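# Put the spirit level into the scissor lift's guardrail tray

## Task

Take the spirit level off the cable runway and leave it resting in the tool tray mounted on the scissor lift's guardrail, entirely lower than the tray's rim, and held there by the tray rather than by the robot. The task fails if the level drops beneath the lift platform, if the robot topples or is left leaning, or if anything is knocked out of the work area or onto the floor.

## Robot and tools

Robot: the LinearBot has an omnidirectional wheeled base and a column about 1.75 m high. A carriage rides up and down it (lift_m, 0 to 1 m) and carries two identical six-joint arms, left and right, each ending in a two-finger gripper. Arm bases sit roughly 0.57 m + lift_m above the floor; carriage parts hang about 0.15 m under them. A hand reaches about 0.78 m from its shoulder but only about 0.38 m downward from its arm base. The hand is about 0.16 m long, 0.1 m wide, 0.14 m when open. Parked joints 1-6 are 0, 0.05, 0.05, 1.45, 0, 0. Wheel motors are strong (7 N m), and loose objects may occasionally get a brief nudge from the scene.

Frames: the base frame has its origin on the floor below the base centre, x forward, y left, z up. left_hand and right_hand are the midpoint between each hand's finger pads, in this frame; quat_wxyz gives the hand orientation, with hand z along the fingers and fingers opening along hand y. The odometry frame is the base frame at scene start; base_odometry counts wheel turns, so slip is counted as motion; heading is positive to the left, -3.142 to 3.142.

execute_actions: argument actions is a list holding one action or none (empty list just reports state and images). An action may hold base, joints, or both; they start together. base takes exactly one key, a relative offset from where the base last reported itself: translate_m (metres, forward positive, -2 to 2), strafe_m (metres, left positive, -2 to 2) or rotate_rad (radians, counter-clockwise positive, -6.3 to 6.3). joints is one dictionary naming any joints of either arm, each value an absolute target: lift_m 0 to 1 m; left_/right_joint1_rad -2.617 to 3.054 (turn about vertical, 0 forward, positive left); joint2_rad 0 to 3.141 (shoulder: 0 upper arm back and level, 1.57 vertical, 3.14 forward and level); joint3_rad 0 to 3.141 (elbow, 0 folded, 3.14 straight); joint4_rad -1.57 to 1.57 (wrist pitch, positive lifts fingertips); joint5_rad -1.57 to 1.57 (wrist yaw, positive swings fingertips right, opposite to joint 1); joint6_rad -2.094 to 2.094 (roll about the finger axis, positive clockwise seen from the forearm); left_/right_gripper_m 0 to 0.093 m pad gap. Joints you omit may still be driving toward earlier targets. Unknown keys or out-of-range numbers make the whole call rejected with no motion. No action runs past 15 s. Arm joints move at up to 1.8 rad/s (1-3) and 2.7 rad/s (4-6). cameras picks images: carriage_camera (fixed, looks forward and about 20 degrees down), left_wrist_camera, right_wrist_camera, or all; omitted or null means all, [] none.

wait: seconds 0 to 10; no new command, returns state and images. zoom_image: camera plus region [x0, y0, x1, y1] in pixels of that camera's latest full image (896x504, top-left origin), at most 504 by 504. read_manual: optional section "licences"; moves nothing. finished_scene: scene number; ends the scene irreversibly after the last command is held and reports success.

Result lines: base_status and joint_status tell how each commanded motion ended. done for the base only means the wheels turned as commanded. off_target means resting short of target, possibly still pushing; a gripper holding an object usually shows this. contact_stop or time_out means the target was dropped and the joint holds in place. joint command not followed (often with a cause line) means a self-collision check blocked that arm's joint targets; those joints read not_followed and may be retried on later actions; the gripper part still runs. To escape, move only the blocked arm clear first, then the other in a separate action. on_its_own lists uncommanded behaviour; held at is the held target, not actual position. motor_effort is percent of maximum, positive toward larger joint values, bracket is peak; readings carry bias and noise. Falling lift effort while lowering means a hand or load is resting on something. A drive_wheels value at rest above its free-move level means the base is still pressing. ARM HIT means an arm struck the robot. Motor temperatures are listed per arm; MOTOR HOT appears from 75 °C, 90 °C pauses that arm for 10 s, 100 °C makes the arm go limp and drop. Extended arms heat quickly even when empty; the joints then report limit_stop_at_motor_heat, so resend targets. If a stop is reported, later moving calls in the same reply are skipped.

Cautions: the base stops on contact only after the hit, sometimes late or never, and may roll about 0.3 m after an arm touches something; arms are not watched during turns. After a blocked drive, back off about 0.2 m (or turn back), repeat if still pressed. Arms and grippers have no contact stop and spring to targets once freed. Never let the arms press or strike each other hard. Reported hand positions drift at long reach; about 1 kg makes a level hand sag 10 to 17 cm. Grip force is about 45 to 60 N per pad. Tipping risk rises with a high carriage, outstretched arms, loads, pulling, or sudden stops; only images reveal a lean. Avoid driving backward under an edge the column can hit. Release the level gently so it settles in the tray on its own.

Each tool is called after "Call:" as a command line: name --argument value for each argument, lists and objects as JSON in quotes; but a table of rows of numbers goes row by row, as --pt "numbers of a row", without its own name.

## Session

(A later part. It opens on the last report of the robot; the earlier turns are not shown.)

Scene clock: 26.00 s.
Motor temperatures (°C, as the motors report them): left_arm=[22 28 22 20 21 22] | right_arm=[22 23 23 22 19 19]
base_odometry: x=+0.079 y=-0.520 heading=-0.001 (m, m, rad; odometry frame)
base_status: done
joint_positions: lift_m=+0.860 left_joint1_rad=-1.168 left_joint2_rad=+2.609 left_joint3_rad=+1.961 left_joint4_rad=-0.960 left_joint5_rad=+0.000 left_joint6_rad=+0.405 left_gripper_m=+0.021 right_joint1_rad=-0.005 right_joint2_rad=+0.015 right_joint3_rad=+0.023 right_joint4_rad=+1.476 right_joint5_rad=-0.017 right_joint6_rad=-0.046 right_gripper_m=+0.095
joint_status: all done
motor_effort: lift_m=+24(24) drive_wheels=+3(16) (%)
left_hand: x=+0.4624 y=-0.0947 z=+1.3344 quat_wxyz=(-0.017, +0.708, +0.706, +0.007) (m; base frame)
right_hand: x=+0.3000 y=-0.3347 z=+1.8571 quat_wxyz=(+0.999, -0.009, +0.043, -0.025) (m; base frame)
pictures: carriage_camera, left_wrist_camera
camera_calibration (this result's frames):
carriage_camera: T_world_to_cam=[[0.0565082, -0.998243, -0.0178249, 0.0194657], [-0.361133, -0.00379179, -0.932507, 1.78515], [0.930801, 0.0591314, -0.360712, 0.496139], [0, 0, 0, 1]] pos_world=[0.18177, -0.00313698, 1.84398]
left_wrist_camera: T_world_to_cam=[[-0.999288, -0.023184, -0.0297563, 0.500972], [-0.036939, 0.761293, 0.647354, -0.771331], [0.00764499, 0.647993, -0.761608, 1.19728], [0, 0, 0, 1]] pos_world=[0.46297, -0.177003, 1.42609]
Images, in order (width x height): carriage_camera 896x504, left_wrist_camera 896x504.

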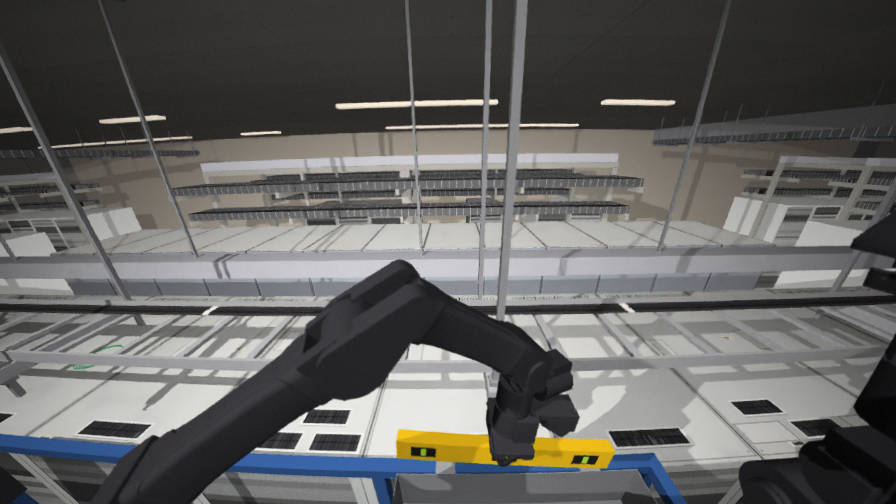

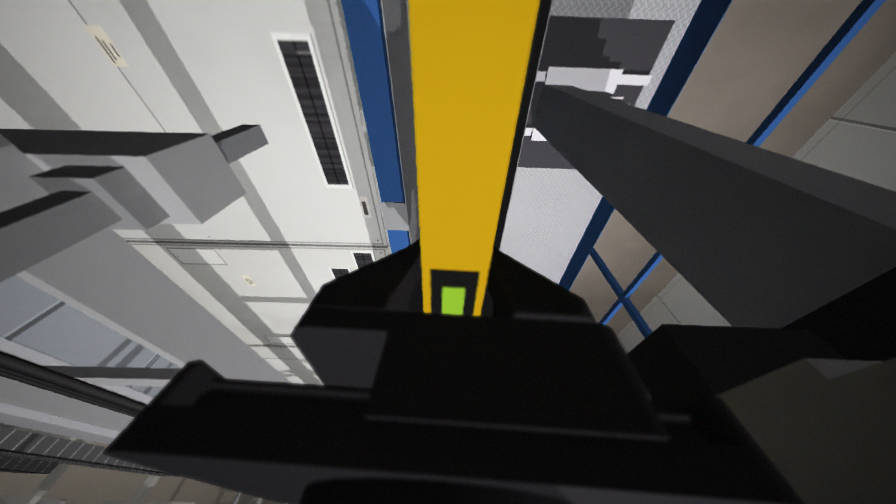

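Call:
execute_actions --actions '[{"joints":{"lift_m":0.69}}]' --cameras '["carriage_camera","left_wrist_camera"]'

Scene clock: 27.50 s.
Motor temperatures (°C, as the motors report them): left_arm=[22 29 22 20 21 22] | right_arm=[22 23 24 22 19 19]
base_odometry: x=+0.079 y=-0.520 heading=-0.001 (m, m, rad; odometry frame)
base_status: not commanded
joint_positions: lift_m=+0.690 left_joint1_rad=-1.168 left_joint2_rad=+2.605 left_joint3_rad=+1.967 left_joint4_rad=-0.961 left_joint5_rad=+0.000 left_joint6_rad=+0.405 left_gripper_m=+0.021 right_joint1_rad=-0.005 right_joint2_rad=+0.015 right_joint3_rad=+0.023 right_joint4_rad=+1.476 right_joint5_rad=-0.017 right_joint6_rad=-0.046 right_gripper_m=+0.095
joint_status: all done
motor_effort: lift_m=+22(23) drive_wheels=-6(3) (%)
left_hand: x=+0.4636 y=-0.0972 z=+1.1678 quat_wxyz=(-0.013, +0.708, +0.707, +0.005) (m; base frame)
right_hand: x=+0.3000 y=-0.3347 z=+1.6873 quat_wxyz=(+0.999, -0.009, +0.043, -0.025) (m; base frame)
pictures: carriage_camera, left_wrist_camera
camera_calibration (this result's frames):
carriage_camera: T_world_to_cam=[[0.0565082, -0.998243, -0.0178249, 0.0164398], [-0.361133, -0.00379179, -0.932507, 1.62685], [0.930801, 0.0591314, -0.360712, 0.434906], [0, 0, 0, 1]] pos_world=[0.18177, -0.00313698, 1.67422]
left_wrist_camera: T_world_to_cam=[[-0.999128, -0.024191, -0.0340189, 0.502], [-0.0403793, 0.766715, 0.640716, -0.65162], [0.0105833, 0.641531, -0.767024, 1.0764], [0, 0, 0, 1]] pos_world=[0.463858, -0.178794, 1.26021]
Images, in order (width x height): carriage_camera 896x504, left_wrist_camera 896x504.

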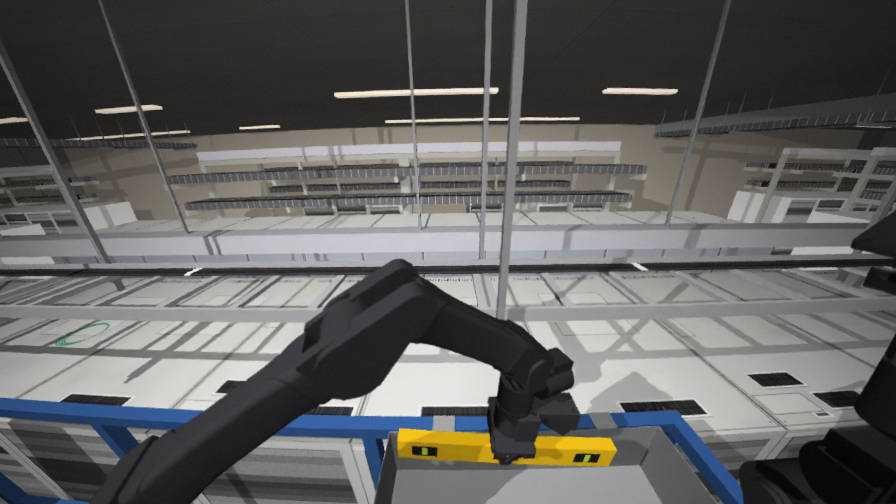

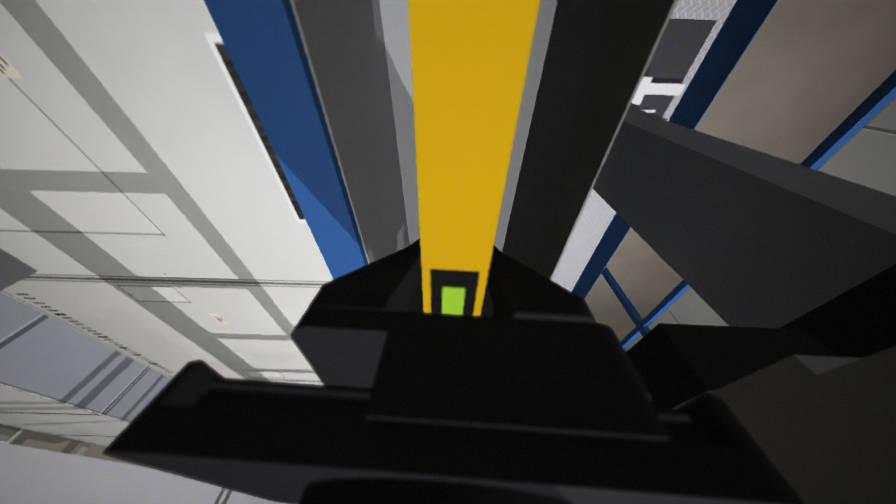

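Call:
execute_actions --actions '[{"joints":{"lift_m":0.58}}]' --cameras '["carriage_camera","left_wrist_camera"]'

Scene clock: 28.87 s.
Motor temperatures (°C, as the motors report them): left_arm=[22 30 22 20 21 22] | right_arm=[22 23 24 22 19 19]
base_odometry: x=+0.079 y=-0.520 heading=-0.001 (m, m, rad; odometry frame)
base_status: not commanded
joint_positions: lift_m=+0.580 left_joint1_rad=-1.168 left_joint2_rad=+2.606 left_joint3_rad=+1.967 left_joint4_rad=-0.962 left_joint5_rad=+0.000 left_joint6_rad=+0.404 left_gripper_m=+0.021 right_joint1_rad=-0.005 right_joint2_rad=+0.015 right_joint3_rad=+0.023 right_joint4_rad=+1.476 right_joint5_rad=-0.017 right_joint6_rad=-0.046 right_gripper_m=+0.095
joint_status: all done
motor_effort: lift_m=+21(20) drive_wheels=+3(3) (%)
left_hand: x=+0.4634 y=-0.0969 z=+1.0577 quat_wxyz=(-0.014, +0.707, +0.707, +0.005) (m; base frame)
right_hand: x=+0.3000 y=-0.3347 z=+1.5774 quat_wxyz=(+0.999, -0.009, +0.043, -0.025) (m; base frame)
pictures: carriage_camera, left_wrist_camera
camera_calibration (this result's frames):
carriage_camera: T_world_to_cam=[[0.0565082, -0.998243, -0.0178249, 0.0144796], [-0.361133, -0.00379179, -0.932507, 1.5243], [0.930801, 0.0591314, -0.360712, 0.395238], [0, 0, 0, 1]] pos_world=[0.18177, -0.00313698, 1.56425]
left_wrist_camera: T_world_to_cam=[[-0.99915, -0.0245407, -0.033111, 0.497074], [-0.0400775, 0.765893, 0.641718, -0.582576], [0.00961128, 0.6425, -0.766226, 0.991429], [0, 0, 0, 1]] pos_world=[0.463775, -0.178603, 1.14997]
Images, in order (width x height): carriage_camera 896x504, left_wrist_camera 896x504.

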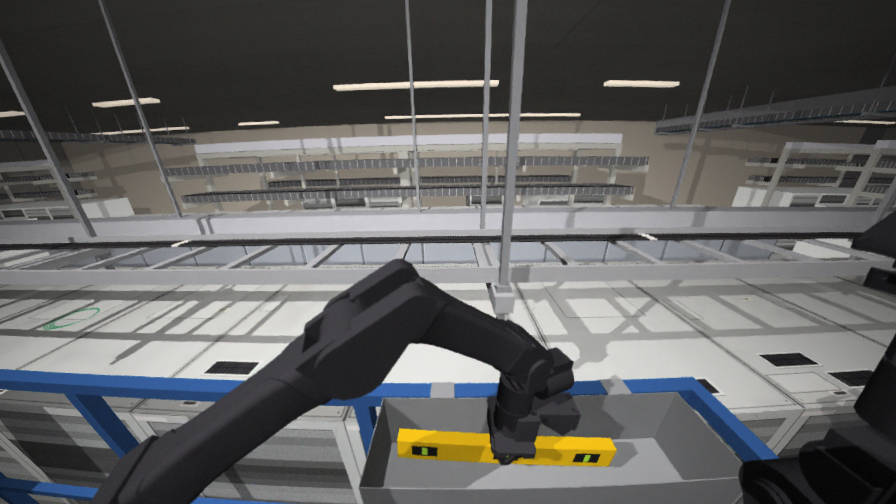

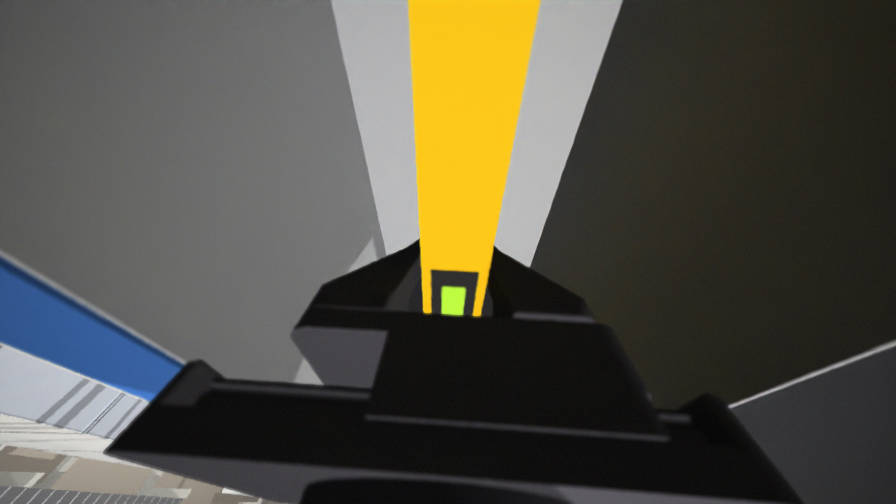

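Call:
execute_actions --actions '[{"joints":{"lift_m":0.52}}]' --cameras '["carriage_camera","left_wrist_camera"]'

Scene clock: 29.83 s.
Motor temperatures (°C, as the motors report them): left_arm=[22 30 22 20 21 22] | right_arm=[22 23 24 22 19 19]
base_odometry: x=+0.079 y=-0.520 heading=-0.001 (m, m, rad; odometry frame)
base_status: not commanded
joint_positions: lift_m=+0.520 left_joint1_rad=-1.168 left_joint2_rad=+2.609 left_joint3_rad=+1.967 left_joint4_rad=-0.962 left_joint5_rad=+0.002 left_joint6_rad=+0.404 left_gripper_m=+0.021 right_joint1_rad=-0.005 right_joint2_rad=+0.015 right_joint3_rad=+0.023 right_joint4_rad=+1.476 right_joint5_rad=-0.017 right_joint6_rad=-0.046 right_gripper_m=+0.095
joint_status: all done
motor_effort: lift_m=+22(21) drive_wheels=-6(3) (%)
left_hand: x=+0.4629 y=-0.0966 z=+0.9965 quat_wxyz=(-0.015, +0.707, +0.707, +0.005) (m; base frame)
right_hand: x=+0.3000 y=-0.3347 z=+1.5174 quat_wxyz=(+0.999, -0.009, +0.043, -0.025) (m; base frame)
pictures: carriage_camera, left_wrist_camera
camera_calibration (this result's frames):
carriage_camera: T_world_to_cam=[[0.0565082, -0.998243, -0.0178249, 0.0134106], [-0.361133, -0.00379179, -0.932507, 1.46838], [0.930801, 0.0591314, -0.360712, 0.373605], [0, 0, 0, 1]] pos_world=[0.18177, -0.00313698, 1.50428]
left_wrist_camera: T_world_to_cam=[[-0.999228, -0.0253234, -0.0300217, 0.491359], [-0.0387037, 0.764853, 0.643042, -0.545672], [0.00667816, 0.643707, -0.765243, 0.944822], [0, 0, 0, 1]] pos_world=[0.46355, -0.178388, 1.08866]
Images, in order (width x height): carriage_camera 896x504, left_wrist_camera 896x504.

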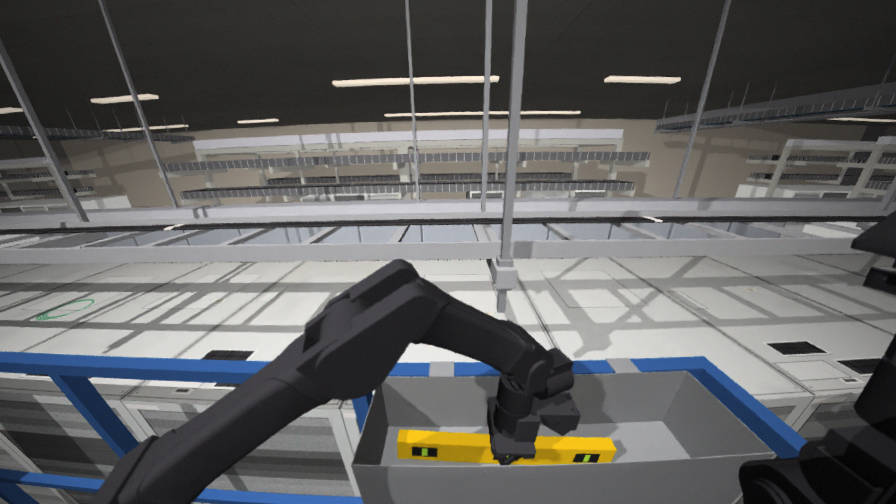

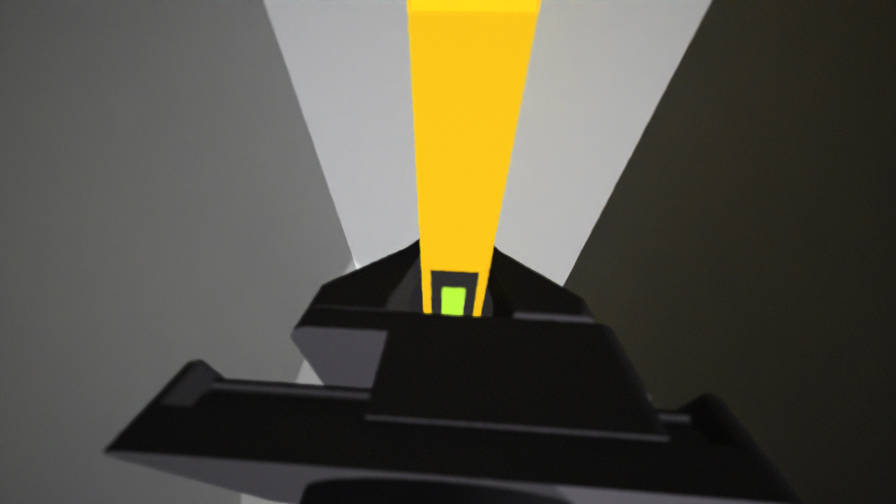

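Call:
execute_actions --actions '[{"joints":{"left_gripper_m":0.055}}]' --cameras '["left_wrist_camera"]'

Call:
execute_actions --actions '[{"joints":{"lift_m":0.72}}]' --cameras '["carriage_camera","left_wrist_camera"]'

Scene clock: 30.83 s.
Motor temperatures (°C, as the motors report them): left_arm=[22 31 23 20 21 22] | right_arm=[22 23 24 22 19 19]
base_odometry: x=+0.079 y=-0.520 heading=-0.001 (m, m, rad; odometry frame)
base_status: not commanded
joint_positions: lift_m=+0.520 left_joint1_rad=-1.168 left_joint2_rad=+2.609 left_joint3_rad=+1.967 left_joint4_rad=-0.962 left_joint5_rad=+0.002 left_joint6_rad=+0.404 left_gripper_m=+0.055 right_joint1_rad=-0.005 right_joint2_rad=+0.015 right_joint3_rad=+0.023 right_joint4_rad=+1.476 right_joint5_rad=-0.017 right_joint6_rad=-0.046 right_gripper_m=+0.095
joint_status: all done
motor_effort: lift_m=+22(21) drive_wheels=-6(3) (%)
left_hand: x=+0.4629 y=-0.0966 z=+0.9965 quat_wxyz=(-0.015, +0.707, +0.707, +0.005) (m; base frame)
right_hand: x=+0.3000 y=-0.3347 z=+1.5174 quat_wxyz=(+0.999, -0.009, +0.043, -0.025) (m; base frame)
pictures: left_wrist_camera
camera_calibration (this result's frames):
left_wrist_camera: T_world_to_cam=[[-0.999228, -0.0253234, -0.0300217, 0.491359], [-0.0387037, 0.764853, 0.643042, -0.545672], [0.00667816, 0.643707, -0.765243, 0.944822], [0, 0, 0, 1]] pos_world=[0.46355, -0.178388, 1.08866]
Images, in order (width x height): left_wrist_camera 896x504.

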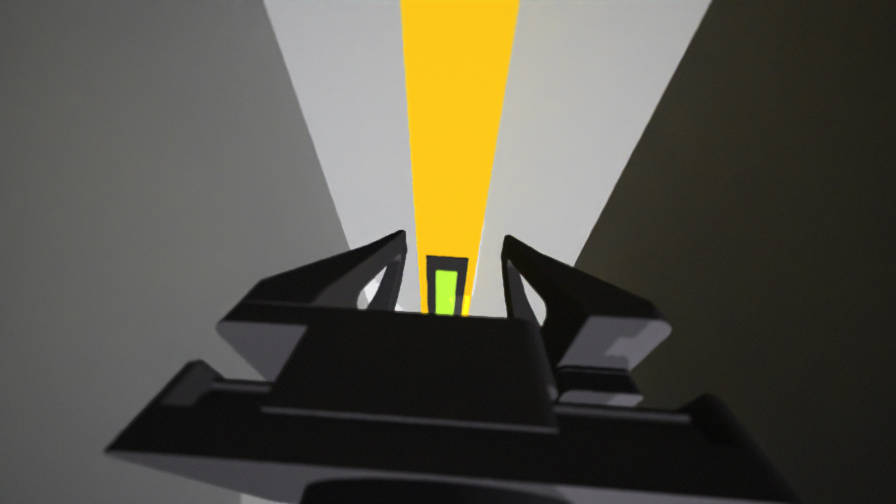

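Scene clock: 32.17 s.
Motor temperatures (°C, as the motors report them): left_arm=[22 32 23 20 21 22] | right_arm=[22 23 24 22 19 19]
base_odometry: x=+0.079 y=-0.520 heading=-0.001 (m, m, rad; odometry frame)
base_status: not commanded
joint_positions: lift_m=+0.720 left_joint1_rad=-1.168 left_joint2_rad=+2.589 left_joint3_rad=+1.972 left_joint4_rad=-0.964 left_joint5_rad=+0.000 left_joint6_rad=+0.404 left_gripper_m=+0.055 right_joint1_rad=-0.005 right_joint2_rad=+0.015 right_joint3_rad=+0.023 right_joint4_rad=+1.476 right_joint5_rad=-0.017 right_joint6_rad=-0.046 right_gripper_m=+0.095
joint_status: all done
motor_effort: lift_m=+24(29) drive_wheels=+3(3) (%)
left_hand: x=+0.4651 y=-0.1011 z=+1.2062 quat_wxyz=(-0.005, +0.707, +0.707, +0.002) (m; base frame)
right_hand: x=+0.3000 y=-0.3347 z=+1.7171 quat_wxyz=(+0.999, -0.009, +0.043, -0.025) (m; base frame)
pictures: carriage_camera, left_wrist_camera
camera_calibration (this result's frames):
carriage_camera: T_world_to_cam=[[0.0565082, -0.998243, -0.0178249, 0.0169702], [-0.361133, -0.00379179, -0.932507, 1.6546], [0.930801, 0.0591314, -0.360712, 0.445638], [0, 0, 0, 1]] pos_world=[0.18177, -0.00313698, 1.70397]
left_wrist_camera: T_world_to_cam=[[-0.998864, -0.0259692, -0.0399456, 0.51155], [-0.0453029, 0.777308, 0.627487, -0.653883], [0.0147547, 0.628585, -0.777601, 1.11778], [0, 0, 0, 1]] pos_world=[0.464854, -0.181066, 1.29992]
Images, in order (width x height): carriage_camera 896x504, left_wrist_camera 896x504.

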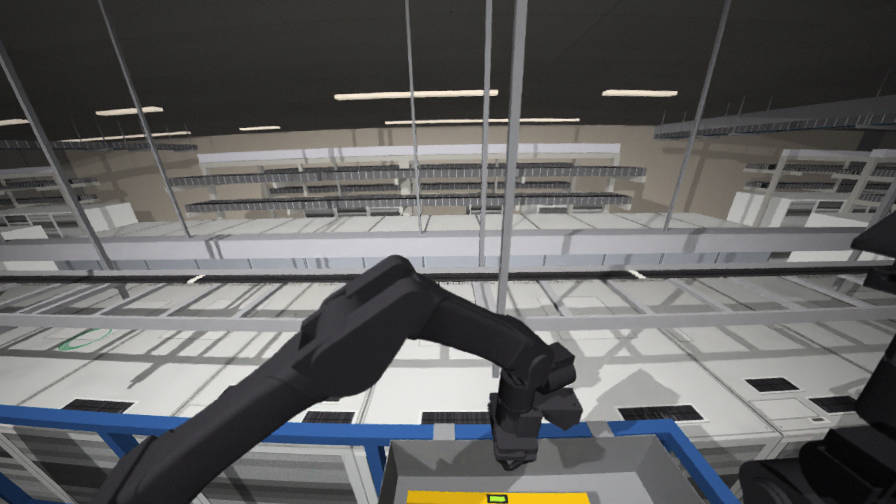

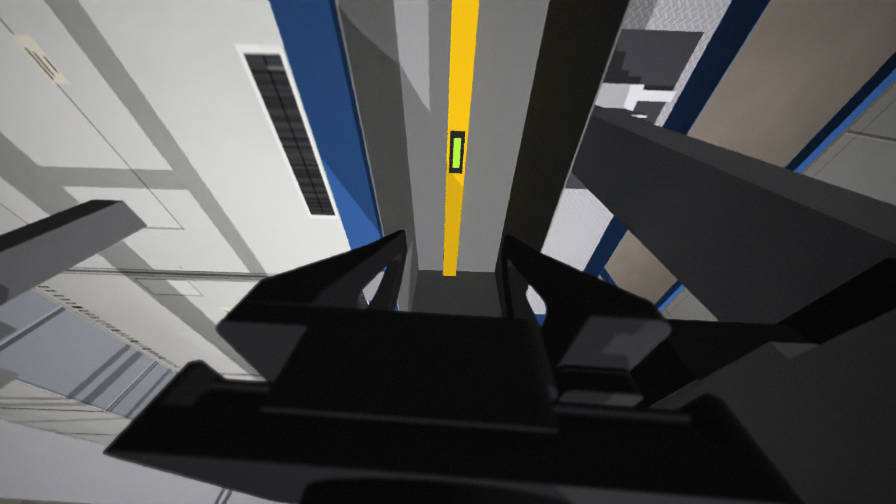

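Call:
finished_scene --scene 1

The scene is finished: the task was done.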